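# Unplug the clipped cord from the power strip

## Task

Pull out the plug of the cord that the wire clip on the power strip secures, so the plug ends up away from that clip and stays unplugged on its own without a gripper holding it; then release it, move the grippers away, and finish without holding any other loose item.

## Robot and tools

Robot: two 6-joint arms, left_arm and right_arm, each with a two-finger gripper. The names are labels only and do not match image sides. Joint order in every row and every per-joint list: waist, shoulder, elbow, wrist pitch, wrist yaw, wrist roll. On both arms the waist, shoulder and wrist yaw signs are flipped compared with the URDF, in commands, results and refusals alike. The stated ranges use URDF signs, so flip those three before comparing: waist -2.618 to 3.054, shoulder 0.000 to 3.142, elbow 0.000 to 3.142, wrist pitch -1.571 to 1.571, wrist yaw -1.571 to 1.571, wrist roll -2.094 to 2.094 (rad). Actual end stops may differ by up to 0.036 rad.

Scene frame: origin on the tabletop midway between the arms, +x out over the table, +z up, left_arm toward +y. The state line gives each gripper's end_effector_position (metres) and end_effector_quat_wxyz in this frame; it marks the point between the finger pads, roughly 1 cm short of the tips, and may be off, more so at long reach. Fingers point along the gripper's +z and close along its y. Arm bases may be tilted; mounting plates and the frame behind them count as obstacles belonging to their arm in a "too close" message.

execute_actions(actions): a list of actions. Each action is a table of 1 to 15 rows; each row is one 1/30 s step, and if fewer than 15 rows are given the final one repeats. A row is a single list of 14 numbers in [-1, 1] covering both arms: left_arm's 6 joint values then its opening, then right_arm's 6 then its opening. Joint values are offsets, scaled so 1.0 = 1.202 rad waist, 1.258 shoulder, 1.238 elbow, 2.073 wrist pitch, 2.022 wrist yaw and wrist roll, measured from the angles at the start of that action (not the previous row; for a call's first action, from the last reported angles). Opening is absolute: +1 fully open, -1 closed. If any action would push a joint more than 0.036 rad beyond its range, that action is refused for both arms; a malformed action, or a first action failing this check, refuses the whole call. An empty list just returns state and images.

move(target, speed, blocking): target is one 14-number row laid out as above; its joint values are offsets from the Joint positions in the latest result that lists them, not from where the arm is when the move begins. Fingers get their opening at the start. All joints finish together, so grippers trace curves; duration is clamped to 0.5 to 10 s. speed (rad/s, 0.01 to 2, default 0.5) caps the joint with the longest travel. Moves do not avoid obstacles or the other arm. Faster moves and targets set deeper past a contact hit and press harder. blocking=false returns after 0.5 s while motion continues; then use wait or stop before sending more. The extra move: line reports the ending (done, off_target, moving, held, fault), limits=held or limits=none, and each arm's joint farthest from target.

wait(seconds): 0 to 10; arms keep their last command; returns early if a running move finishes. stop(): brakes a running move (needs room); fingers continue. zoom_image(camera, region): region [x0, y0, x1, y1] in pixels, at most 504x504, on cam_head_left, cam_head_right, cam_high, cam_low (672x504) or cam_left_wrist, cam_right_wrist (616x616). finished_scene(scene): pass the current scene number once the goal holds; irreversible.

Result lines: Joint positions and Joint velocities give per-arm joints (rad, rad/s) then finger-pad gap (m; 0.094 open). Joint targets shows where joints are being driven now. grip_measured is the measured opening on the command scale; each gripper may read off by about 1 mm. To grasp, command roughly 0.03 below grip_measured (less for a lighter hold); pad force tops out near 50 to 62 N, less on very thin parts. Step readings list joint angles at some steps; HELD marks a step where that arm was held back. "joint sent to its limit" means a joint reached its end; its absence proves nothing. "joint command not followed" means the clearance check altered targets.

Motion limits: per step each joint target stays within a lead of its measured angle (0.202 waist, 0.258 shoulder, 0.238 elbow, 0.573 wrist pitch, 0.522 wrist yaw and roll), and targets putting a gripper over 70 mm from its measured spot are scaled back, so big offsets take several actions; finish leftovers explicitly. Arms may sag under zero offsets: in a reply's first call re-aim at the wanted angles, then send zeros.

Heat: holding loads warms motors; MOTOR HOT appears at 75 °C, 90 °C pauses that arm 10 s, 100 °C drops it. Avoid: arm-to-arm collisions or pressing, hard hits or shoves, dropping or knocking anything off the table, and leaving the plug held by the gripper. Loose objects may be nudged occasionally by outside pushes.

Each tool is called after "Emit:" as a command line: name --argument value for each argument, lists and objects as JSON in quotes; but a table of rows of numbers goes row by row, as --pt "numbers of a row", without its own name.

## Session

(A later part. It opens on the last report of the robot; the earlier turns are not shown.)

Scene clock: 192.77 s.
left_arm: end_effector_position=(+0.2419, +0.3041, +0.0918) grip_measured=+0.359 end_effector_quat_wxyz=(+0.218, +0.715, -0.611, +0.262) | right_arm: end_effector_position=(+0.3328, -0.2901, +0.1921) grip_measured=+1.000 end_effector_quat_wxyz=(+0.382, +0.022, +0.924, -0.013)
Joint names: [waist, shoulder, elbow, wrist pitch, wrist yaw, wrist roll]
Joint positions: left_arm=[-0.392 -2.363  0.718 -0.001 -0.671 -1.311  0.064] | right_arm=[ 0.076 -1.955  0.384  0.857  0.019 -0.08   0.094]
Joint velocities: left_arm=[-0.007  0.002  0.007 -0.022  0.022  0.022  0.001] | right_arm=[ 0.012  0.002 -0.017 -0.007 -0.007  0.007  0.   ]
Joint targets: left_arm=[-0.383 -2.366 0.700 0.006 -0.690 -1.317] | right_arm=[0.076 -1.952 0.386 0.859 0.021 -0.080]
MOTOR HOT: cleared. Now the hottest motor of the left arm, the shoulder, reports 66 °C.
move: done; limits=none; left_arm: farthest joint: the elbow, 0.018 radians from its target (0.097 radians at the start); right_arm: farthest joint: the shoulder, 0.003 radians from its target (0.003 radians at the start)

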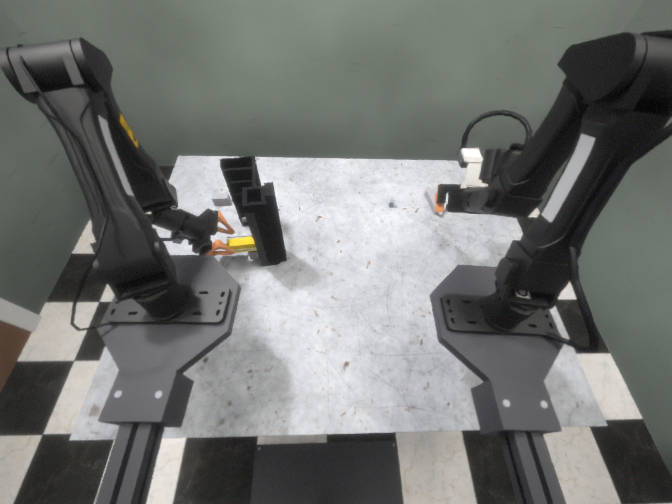

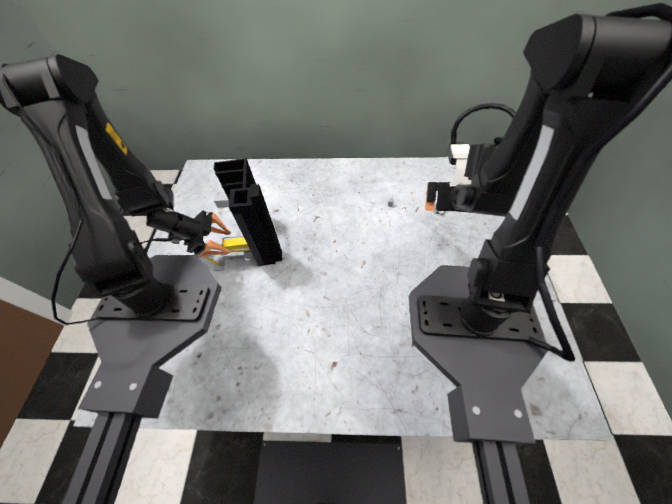

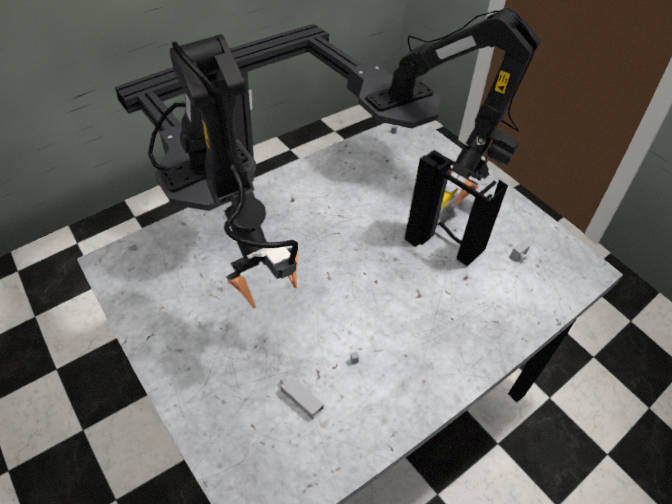

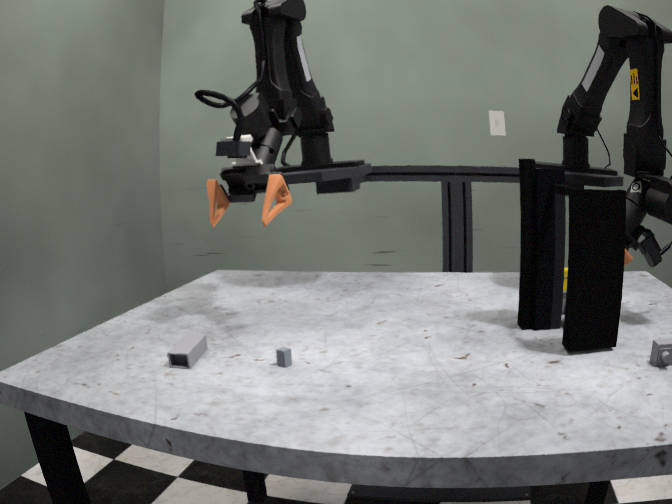

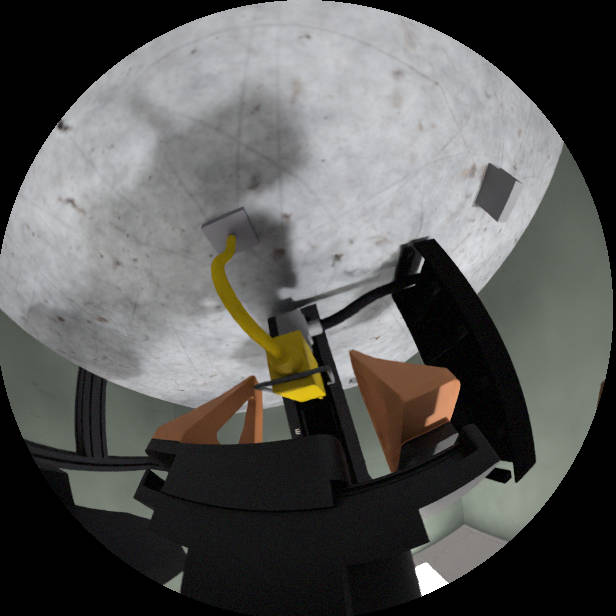

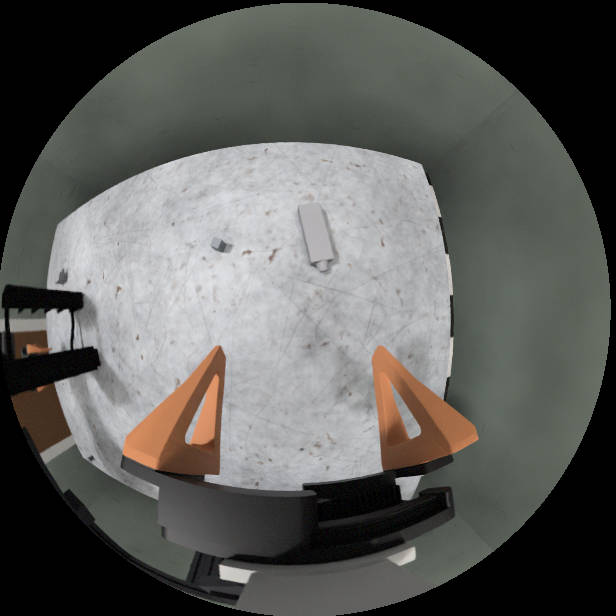

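Emit:
execute_actions --actions '[[[0.0075,-0.004,-0.0145,0.003,-0.0094,-0.003,0.34,0,0.0024,0.0016,0.001,0.001,0,1],[0.0075,-0.006,-0.0145,0.003,-0.0094,-0.003,0.32,0,0.0024,0.0016,0.001,0.001,0,1],[0.0075,-0.008,-0.0145,0.003,-0.0094,-0.003,0.30,0,0.0024,0.0016,0.001,0.001,0,1],[0.0075,-0.010,-0.0145,0.003,-0.0094,-0.003,0.28,0,0.0024,0.0016,0.001,0.001,0,1],[0.0075,-0.012,-0.0145,0.003,-0.0094,-0.003,0.26,0,0.0024,0.0016,0.001,0.001,0,1],[0.0075,-0.014,-0.0145,0.003,-0.0094,-0.003,0.24,0,0.0024,0.0016,0.001,0.001,0,1],[0.0075,-0.0155,-0.0145,0.003,-0.0094,-0.003,0.22,0,0.0024,0.0016,0.001,0.001,0,1],[0.0075,-0.0167,-0.0145,0.003,-0.0094,-0.003,0.20,0,0.0024,0.0016,0.001,0.001,0,1],[0.0075,-0.0167,-0.0145,0.003,-0.0094,-0.003,0.18,0,0.0024,0.0016,0.001,0.001,0,1],[0.0075,-0.0167,-0.0145,0.003,-0.0094,-0.003,0.155,0,0.0024,0.0016,0.001,0.001,0,1],[0.0075,-0.0167,-0.0145,0.003,-0.0094,-0.003,0.13,0,0.0024,0.0016,0.001,0.001,0,1],[0.0075,-0.0167,-0.0145,0.003,-0.0094,-0.003,0.105,0,0.0024,0.0016,0.001,0.001,0,1],[0.0075,-0.0167,-0.0145,0.003,-0.0094,-0.003,0.08,0,0.0024,0.0016,0.001,0.001,0,1],[0.0075,-0.0167,-0.0145,0.003,-0.0094,-0.003,0.06,0,0.0024,0.0016,0.001,0.001,0,1],[0.0075,-0.0167,-0.0145,0.003,-0.0094,-0.003,0.05,0,0.0024,0.0016,0.001,0.001,0,1]]]'

Emit:
execute_actions --actions '[]'

Emit:
zoom_image --camera "cam_left_wrist" --region '[230, 290, 390, 450]'

Scene clock: 218.50 s.
left_arm: end_effector_position=(+0.2377, +0.3025, +0.0886) grip_measured=+0.057 end_effector_quat_wxyz=(+0.224, +0.716, -0.608, +0.259) | right_arm: end_effector_position=(+0.3328, -0.2901, +0.1921) grip_measured=+1.000 end_effector_quat_wxyz=(+0.382, +0.022, +0.924, -0.013)
Joint names: [waist, shoulder, elbow, wrist pitch, wrist yaw, wrist roll]
Joint positions: left_arm=[-0.392 -2.381  0.718  0.001 -0.671 -1.312  0.05 ] | right_arm=[ 0.076 -1.955  0.384  0.857  0.019 -0.08   0.094]
Joint velocities: left_arm=[ 0.002 -0.007  0.002 -0.037  0.022  0.051 -0.012] | right_arm=[ 0.012  0.002 -0.007 -0.037 -0.007 -0.007  0.   ]
Joint targets: left_arm=[-0.383 -2.384 0.700 0.005 -0.689 -1.317] | right_arm=[0.076 -1.952 0.386 0.859 0.021 -0.080]
Step readings (joint positions):
0: left_arm=[-0.392 -2.363 0.718 -0.001 -0.671 -1.312] | right_arm=[0.076 -1.955 0.384 0.857 0.019 -0.080]
1: left_arm=[-0.392 -2.363 0.718 -0.001 -0.671 -1.312] | right_arm=[0.076 -1.955 0.384 0.857 0.019 -0.080]
2: left_arm=[-0.392 -2.363 0.718 -0.001 -0.671 -1.312] | right_arm=[0.076 -1.955 0.384 0.857 0.019 -0.080]
4: left_arm=[-0.392 -2.363 0.718 -0.001 -0.671 -1.312] | right_arm=[0.076 -1.955 0.384 0.857 0.019 -0.080]
8: left_arm=[-0.392 -2.373 0.718 0.001 -0.671 -1.312] | right_arm=[0.076 -1.955 0.384 0.857 0.019 -0.080]
15: Joint positions above

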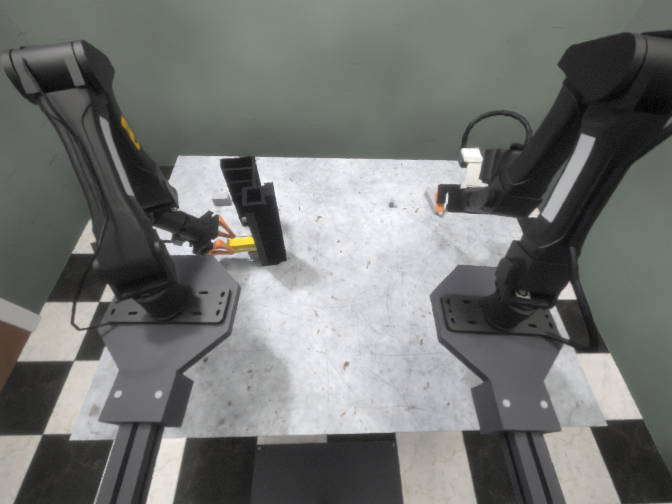

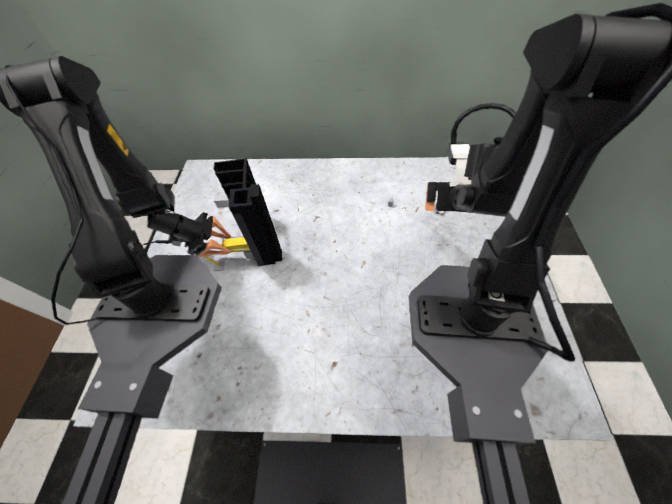

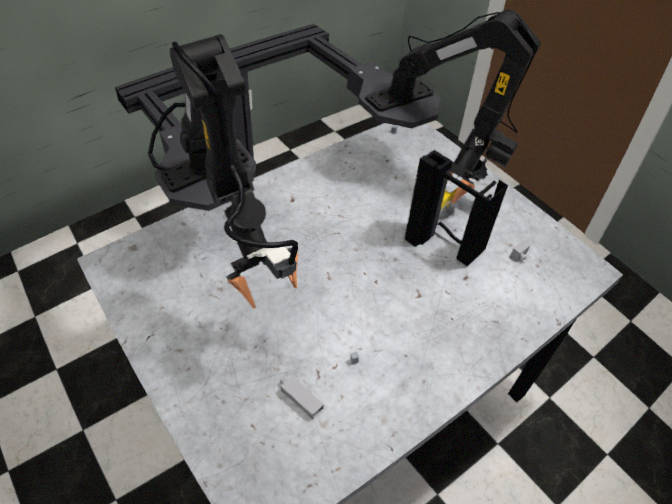

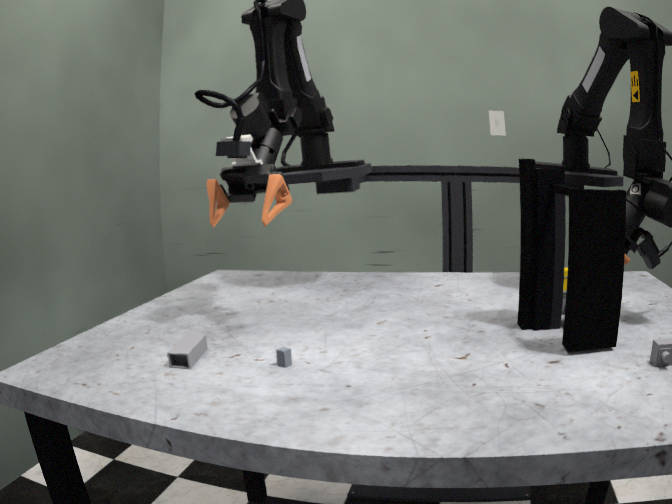

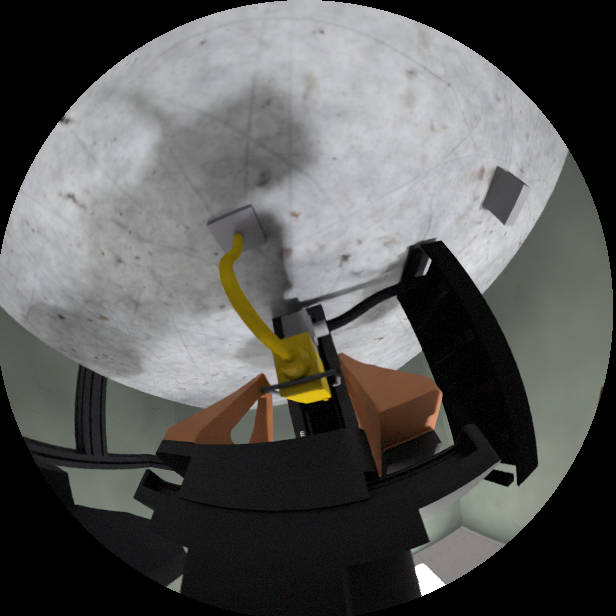

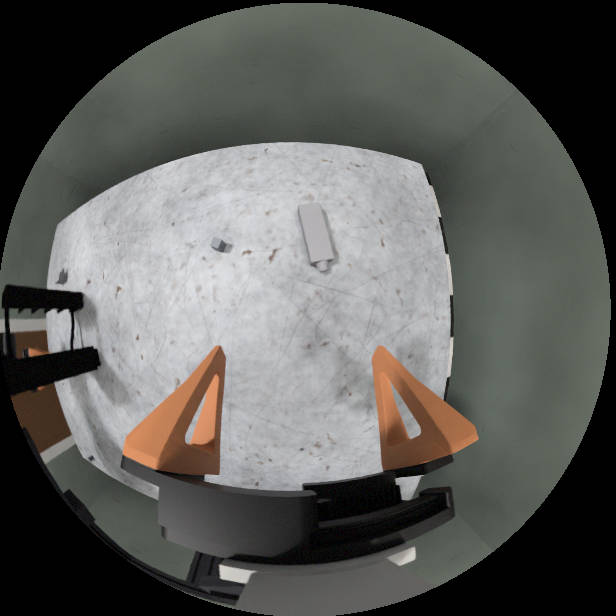

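Scene clock: 218.50 s.
left_arm: end_effector_position=(+0.2377, +0.3025, +0.0886) grip_measured=+0.057 end_effector_quat_wxyz=(+0.224, +0.716, -0.608, +0.259) | right_arm: end_effector_position=(+0.3328, -0.2901, +0.1921) grip_measured=+1.000 end_effector_quat_wxyz=(+0.382, +0.022, +0.924, -0.013)
Joint names: [waist, shoulder, elbow, wrist pitch, wrist yaw, wrist roll]
Joint positions: left_arm=[-0.392 -2.381  0.718  0.001 -0.671 -1.312  0.05 ] | right_arm=[ 0.076 -1.955  0.384  0.857  0.019 -0.08   0.094]
Joint velocities: left_arm=[ 0.002 -0.007  0.002 -0.037  0.022  0.051 -0.012] | right_arm=[ 0.012  0.002 -0.007 -0.037 -0.007 -0.007  0.   ]
Joint targets: left_arm=[-0.383 -2.384 0.700 0.005 -0.689 -1.317] | right_arm=[0.076 -1.952 0.386 0.859 0.021 -0.080]

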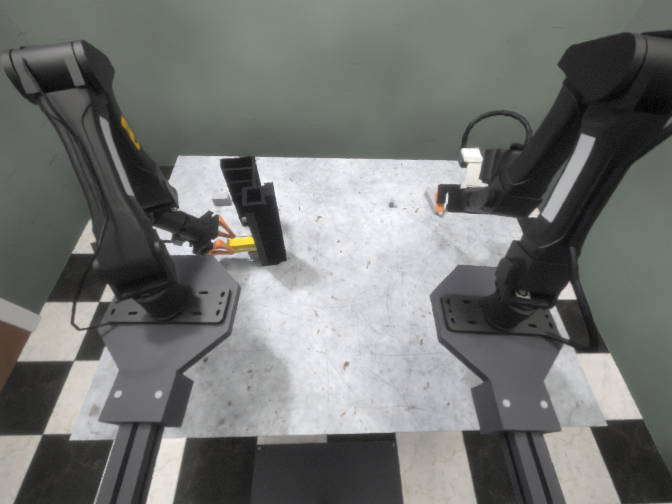

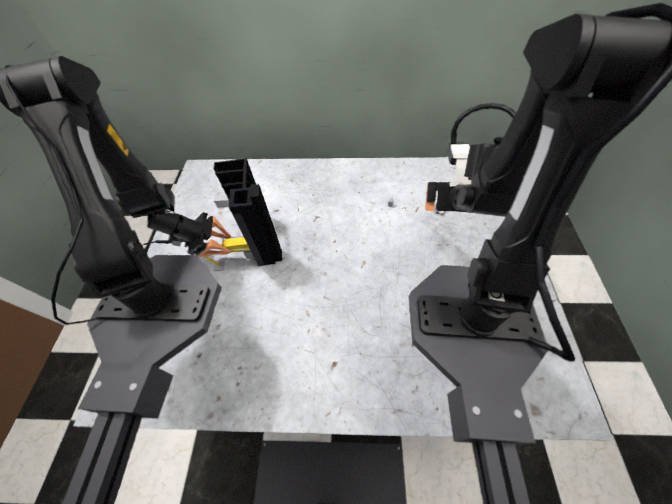

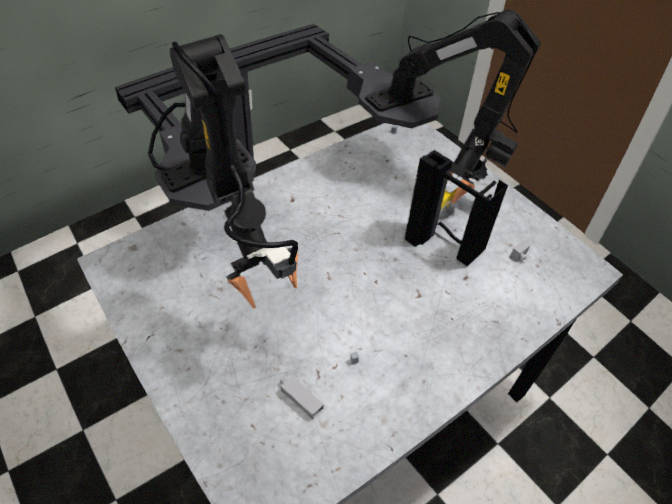

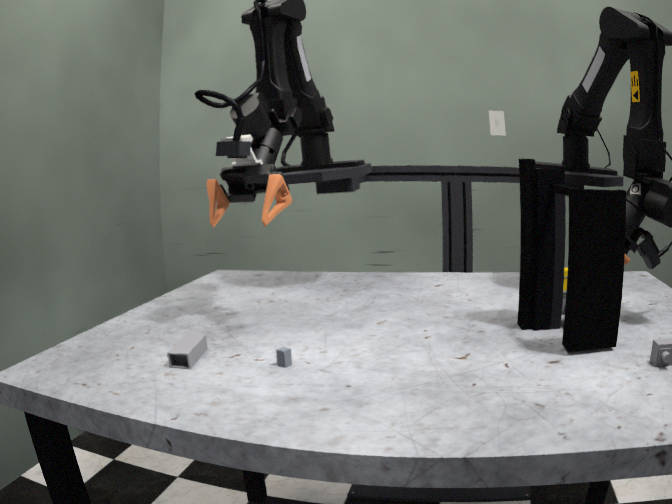

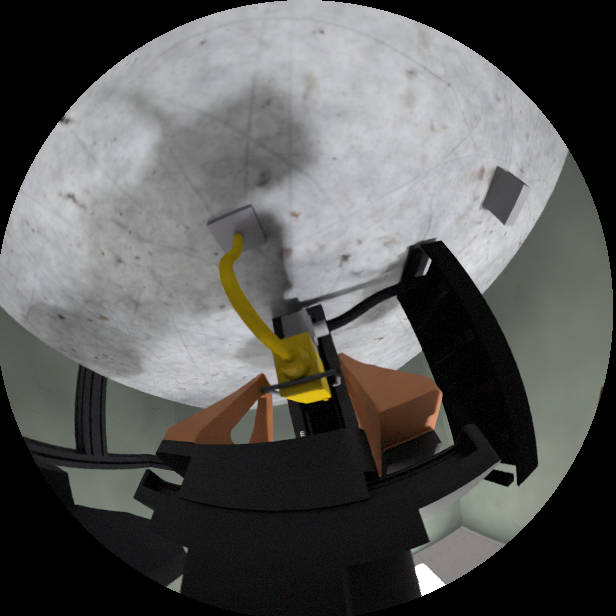

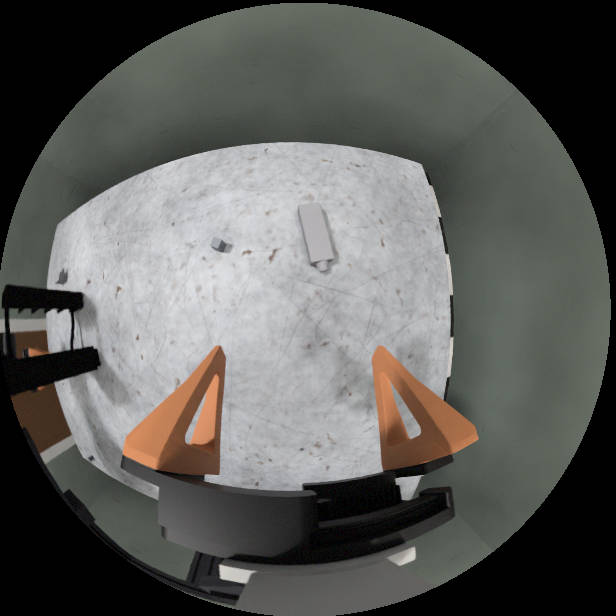

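Region (230, 290, 390, 450) of cam_left_wrist's 616x616 image, scaled by 3.150, with more detail than that image has.

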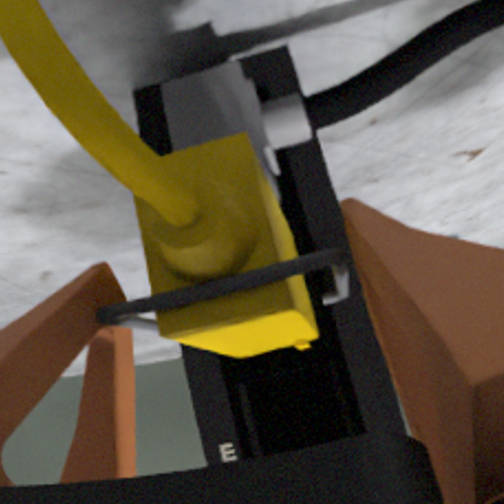

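Emit:
execute_actions --actions '[[[0.0075,0,-0.01,0.002,-0.009,-0.0025,0.03,0,0.0024,0.0016,0.001,0.001,0,1],[0.0075,0,-0.008,0.002,-0.009,-0.0025,0.01,0,0.0024,0.0016,0.001,0.001,0,1],[0.0075,0,-0.006,0.002,-0.009,-0.0025,-0.005,0,0.0024,0.0016,0.001,0.001,0,1],[0.0075,0.002,-0.004,0.001,-0.008,-0.0025,-0.02,0,0.0024,0.0016,0.001,0.001,0,1],[0.0075,0.002,-0.004,0,-0.007,-0.0025,-0.03,0,0.0024,0.0016,0.001,0.001,0,1],[0.0075,0.002,-0.004,0,-0.006,-0.0025,-0.04,0,0.0024,0.0016,0.001,0.001,0,1],[0.0075,0.002,-0.004,0,-0.005,-0.0025,-0.05,0,0.0024,0.0016,0.001,0.001,0,1],[0.0075,0.002,-0.004,0,-0.005,-0.0025,-0.06,0,0.0024,0.0016,0.001,0.001,0,1],[0.0075,0.002,-0.004,0,-0.005,-0.0025,-0.07,0,0.0024,0.0016,0.001,0.001,0,1],[0.0075,0.002,-0.004,0,-0.005,-0.0025,-0.08,0,0.0024,0.0016,0.001,0.001,0,1]]]'

Emit:
zoom_image --camera "cam_left_wrist" --region '[230, 290, 390, 450]'

Scene clock: 294.00 s.
left_arm: end_effector_position=(+0.2372, +0.3023, +0.0886) grip_measured=-0.031 end_effector_quat_wxyz=(+0.225, +0.716, -0.608, +0.258) | right_arm: end_effector_position=(+0.3328, -0.2901, +0.1921) grip_measured=+1.000 end_effector_quat_wxyz=(+0.382, +0.022, +0.924, -0.013)
Joint names: [waist, shoulder, elbow, wrist pitch, wrist yaw, wrist roll]
Joint positions: left_arm=[-0.392 -2.381  0.718 -0.002 -0.671 -1.312  0.046] | right_arm=[ 0.076 -1.955  0.384  0.857  0.019 -0.08   0.094]
Joint velocities: left_arm=[ 0.002 -0.002 -0.012  0.022 -0.007 -0.051  0.   ] | right_arm=[ 0.002 -0.007 -0.002  0.007 -0.007 -0.051  0.   ]
Joint targets: left_arm=[-0.383 -2.378 0.713 0.001 -0.681 -1.317] | right_arm=[0.076 -1.952 0.386 0.859 0.021 -0.080]
Step readings (joint positions):
0: left_arm=[-0.392 -2.381 0.718 0.001 -0.671 -1.312] | right_arm=[0.076 -1.955 0.384 0.857 0.019 -0.080]
1: left_arm=[-0.392 -2.381 0.718 0.001 -0.671 -1.312] | right_arm=[0.076 -1.955 0.384 0.857 0.019 -0.080]
2: left_arm=[-0.392 -2.381 0.718 -0.001 -0.671 -1.312] | right_arm=[0.076 -1.955 0.384 0.857 0.019 -0.080]
4: left_arm=[-0.392 -2.381 0.718 -0.001 -0.671 -1.312] | right_arm=[0.076 -1.955 0.384 0.857 0.019 -0.080]
8: left_arm=[-0.392 -2.381 0.718 -0.002 -0.671 -1.312] | right_arm=[0.076 -1.955 0.384 0.857 0.019 -0.080]
15: Joint positions above

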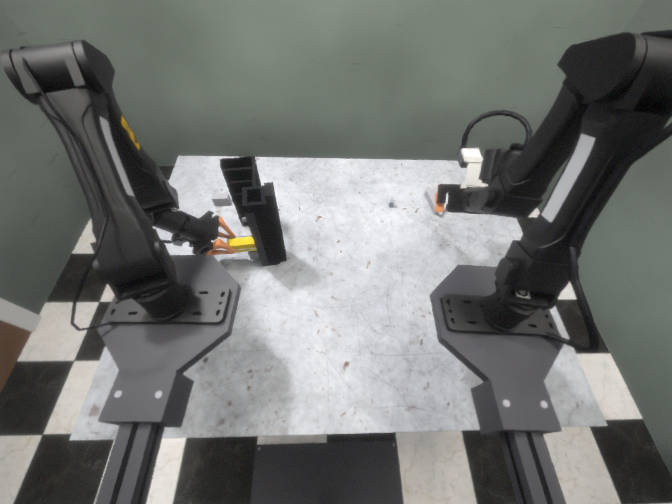

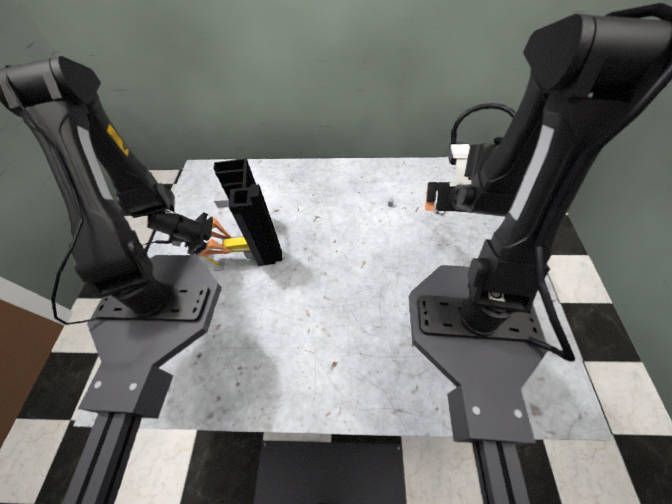

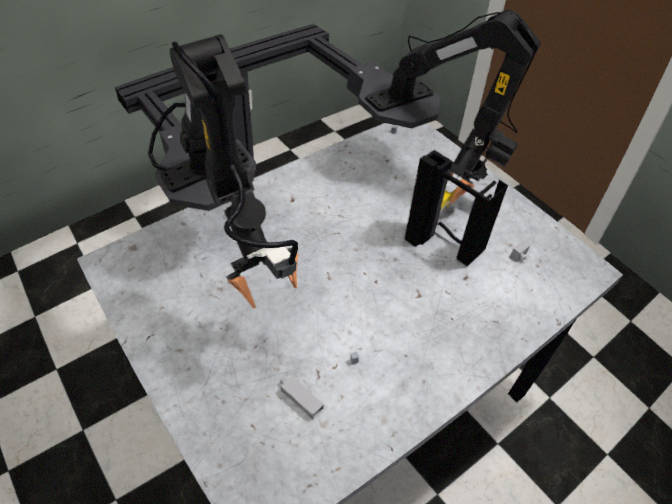

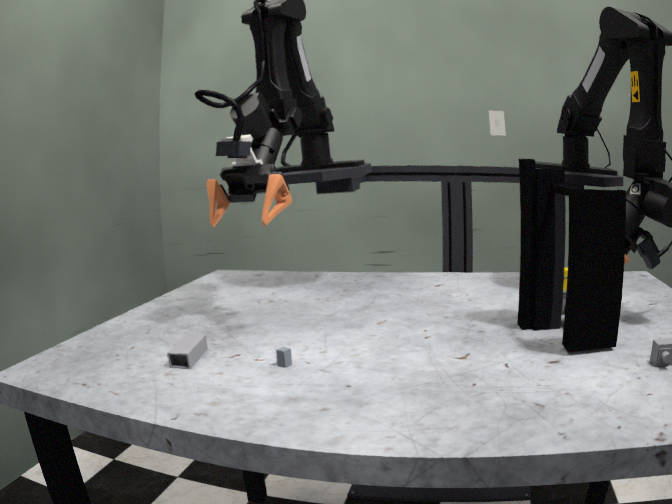

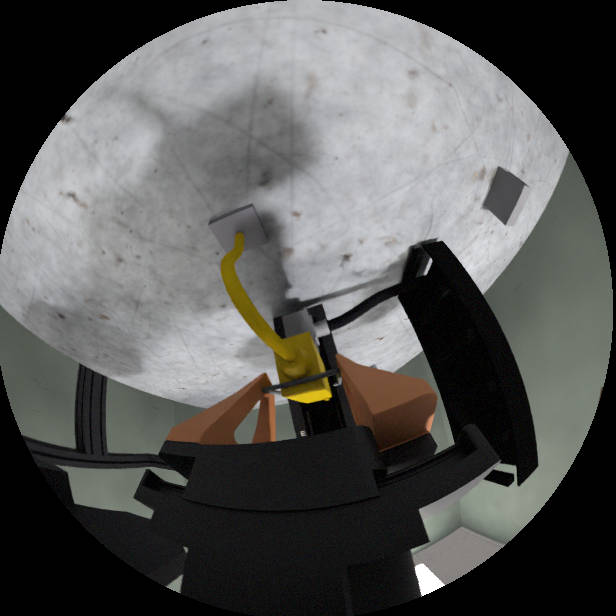

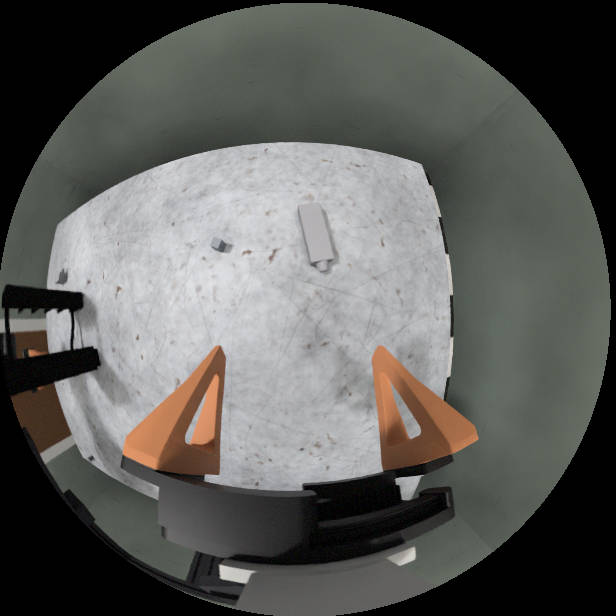

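Region (230, 290, 390, 450) of cam_left_wrist's 616x616 image, scaled by 3.150, with more detail than that image has.

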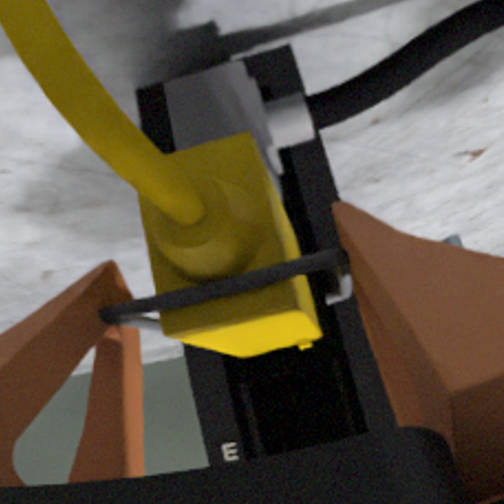

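Emit:
execute_actions --actions '[]'

Scene clock: 310.47 s.
left_arm: end_effector_position=(+0.2372, +0.3023, +0.0886) grip_measured=-0.031 end_effector_quat_wxyz=(+0.225, +0.716, -0.608, +0.258) | right_arm: end_effector_position=(+0.3328, -0.2901, +0.1921) grip_measured=+1.000 end_effector_quat_wxyz=(+0.382, +0.022, +0.924, -0.013)
Joint names: [waist, shoulder, elbow, wrist pitch, wrist yaw, wrist roll]
Joint positions: left_arm=[-0.392 -2.381  0.718 -0.002 -0.671 -1.312  0.046] | right_arm=[ 0.076 -1.955  0.384  0.857  0.019 -0.08   0.094]
Joint velocities: left_arm=[ 0.002 -0.007 -0.017  0.066  0.022  0.037  0.001] | right_arm=[ 0.012 -0.007  0.012  0.037 -0.051  0.007  0.   ]
Joint targets: left_arm=[-0.383 -2.378 0.713 0.001 -0.681 -1.317] | right_arm=[0.076 -1.952 0.386 0.859 0.021 -0.080]

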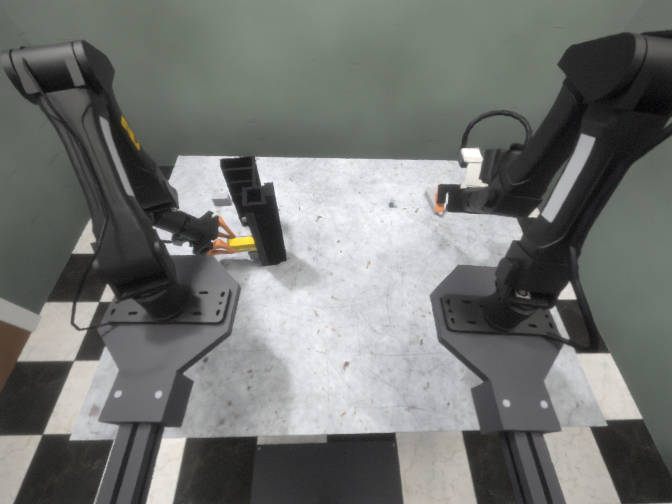

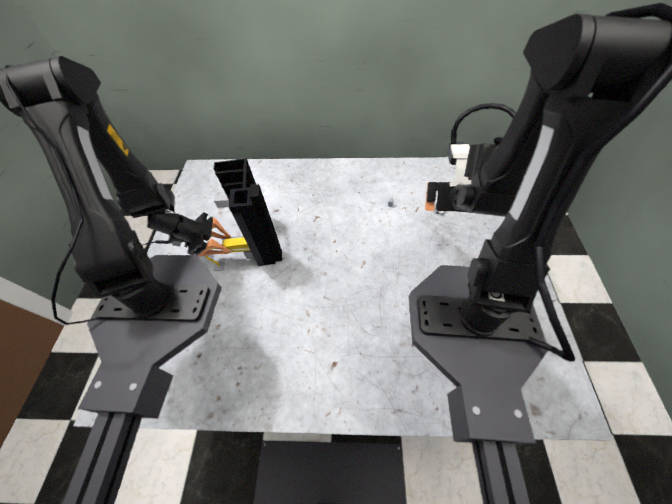

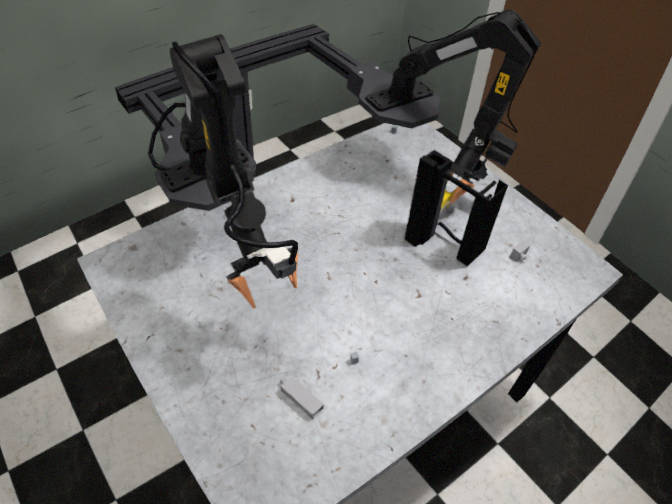

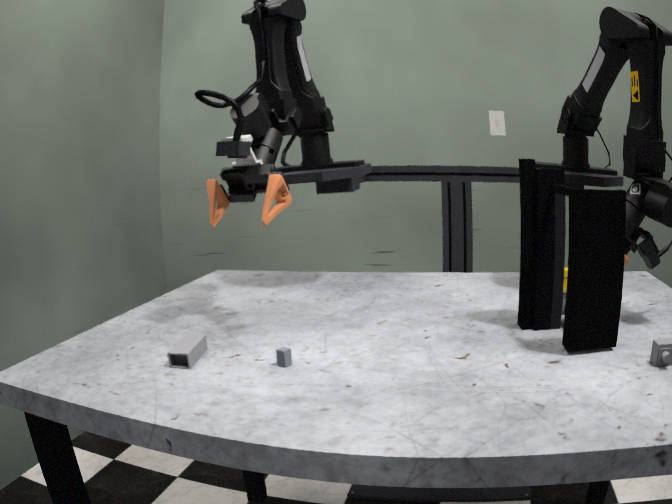

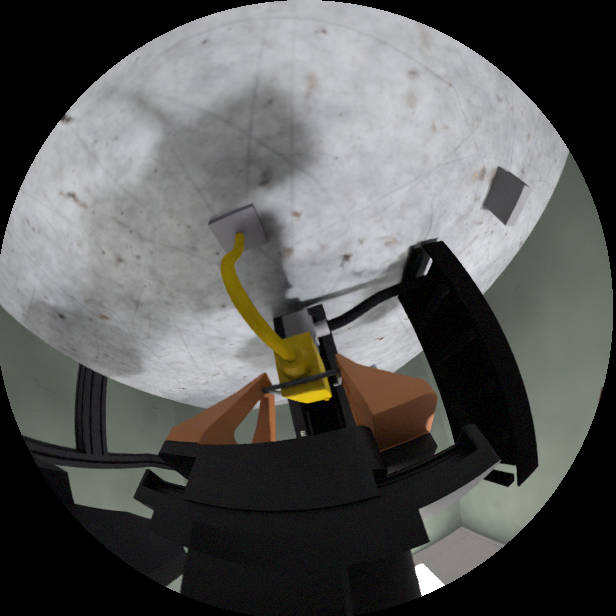

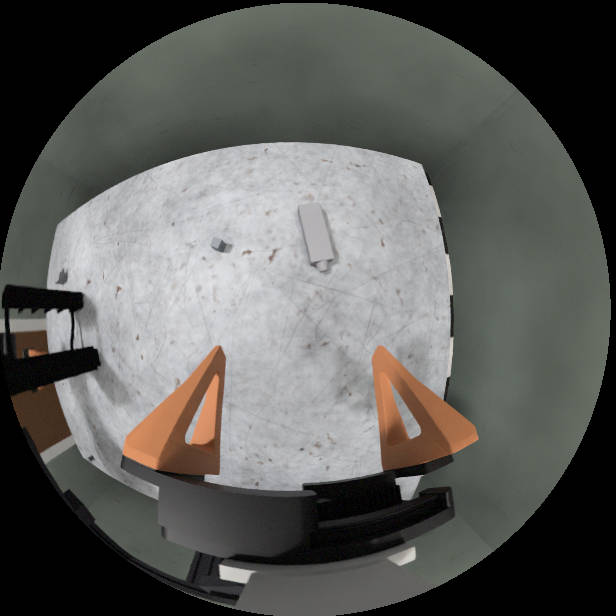

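Emit:
move --target '[0.2662,0.341,-0.1349,-0.0217,0.1795,-0.1864,-0.06,0,0.0024,0.0016,0.001,0.001,0,1]' --speed 0.3

Scene clock: 327.77 s.
left_arm: end_effector_position=(+0.2396, +0.2833, +0.1329) grip_measured=-0.035 end_effector_quat_wxyz=(+0.110, +0.742, -0.647, +0.132) | right_arm: end_effector_position=(+0.3328, -0.2901, +0.1921) grip_measured=+1.000 end_effector_quat_wxyz=(+0.382, +0.022, +0.924, -0.013)
Joint names: [waist, shoulder, elbow, wrist pitch, wrist yaw, wrist roll]
Joint positions: left_arm=[-0.073 -1.999  0.567 -0.024 -0.308 -1.669  0.045] | right_arm=[ 0.076 -1.955  0.384  0.857  0.019 -0.08   0.094]
Joint velocities: left_arm=[ 0.007 -0.007 -0.007 -0.051  0.007 -0.007  0.001] | right_arm=[ 0.007  0.007 -0.007  0.007  0.051  0.066  0.   ]
Joint targets: left_arm=[-0.072 -1.952 0.551 -0.046 -0.308 -1.689] | right_arm=[0.076 -1.952 0.386 0.859 0.021 -0.080]
move: off_target (left_arm); limits=none; left_arm: farthest joint: the shoulder, 0.047 radians from its target (0.429 radians at the start); right_arm: farthest joint: the shoulder, 0.003 radians from its target (0.003 radians at the start)

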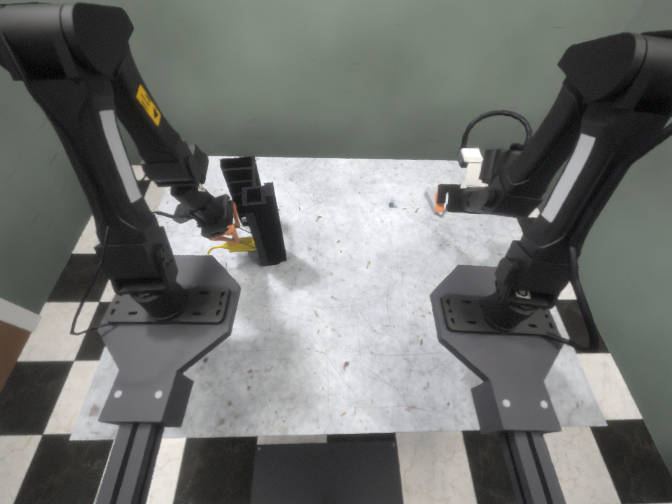

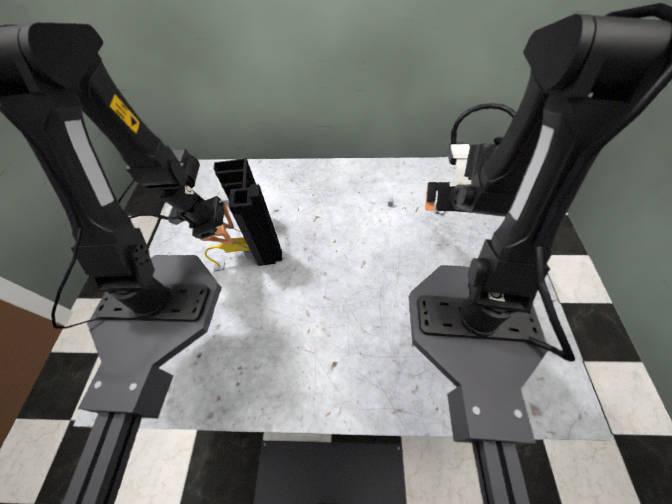

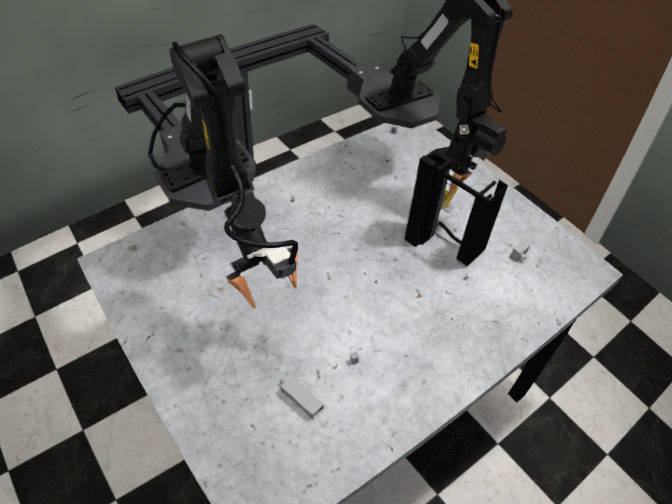

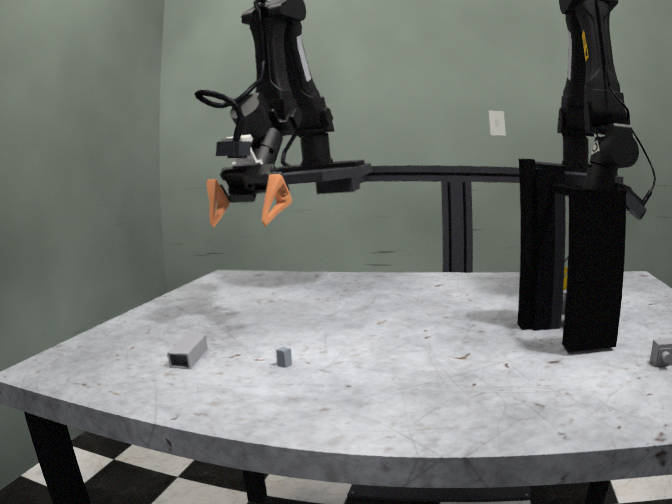

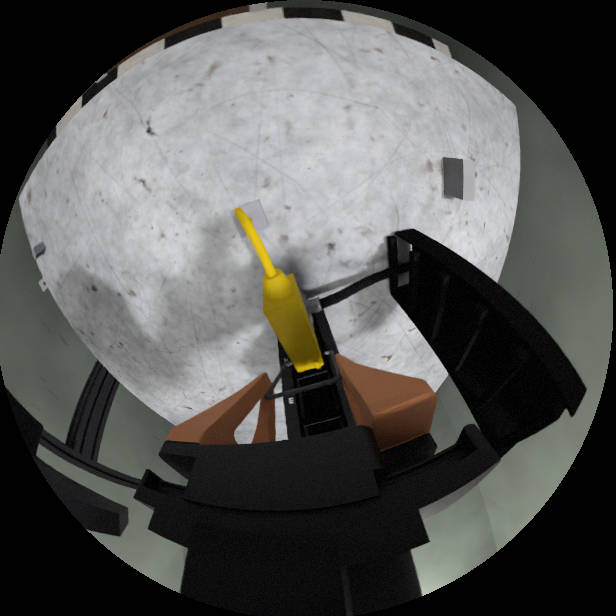

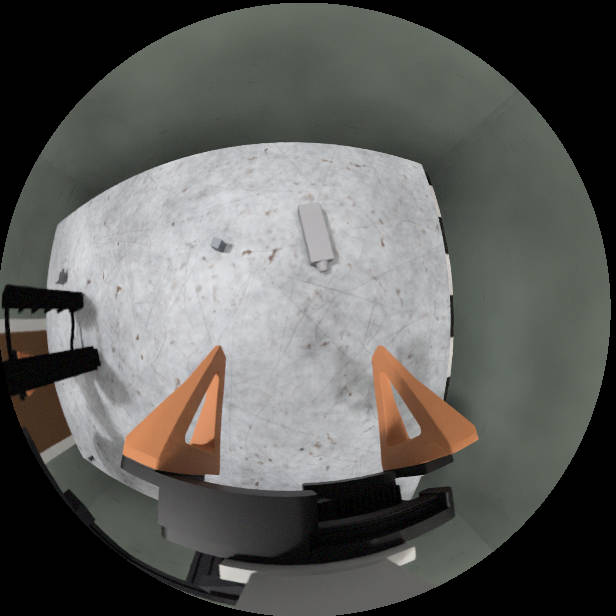

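Emit:
zoom_image --camera "cam_head_left" --region '[180, 180, 300, 280]'

Emit:
zoom_image --camera "cam_left_wrist" --region '[220, 250, 400, 450]'

Region (180, 180, 300, 280) of cam_head_left's 672x504 image, scaled by 4.200, with more detail than that image has.

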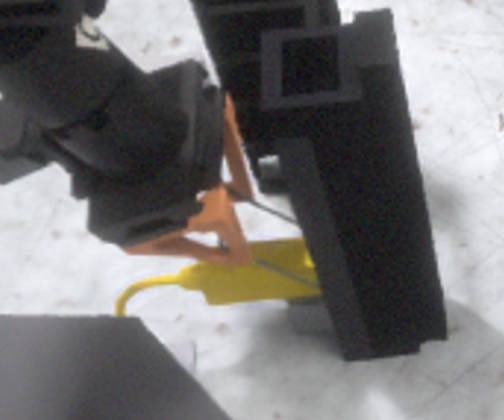

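Region (220, 250, 400, 450) of cam_left_wrist's 616x616 image, scaled by 2.520, with more detail than that image has; it fills the left 454 columns of this view, and the rest is white.

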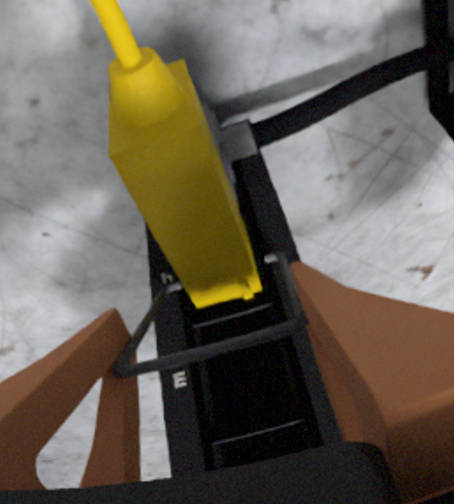

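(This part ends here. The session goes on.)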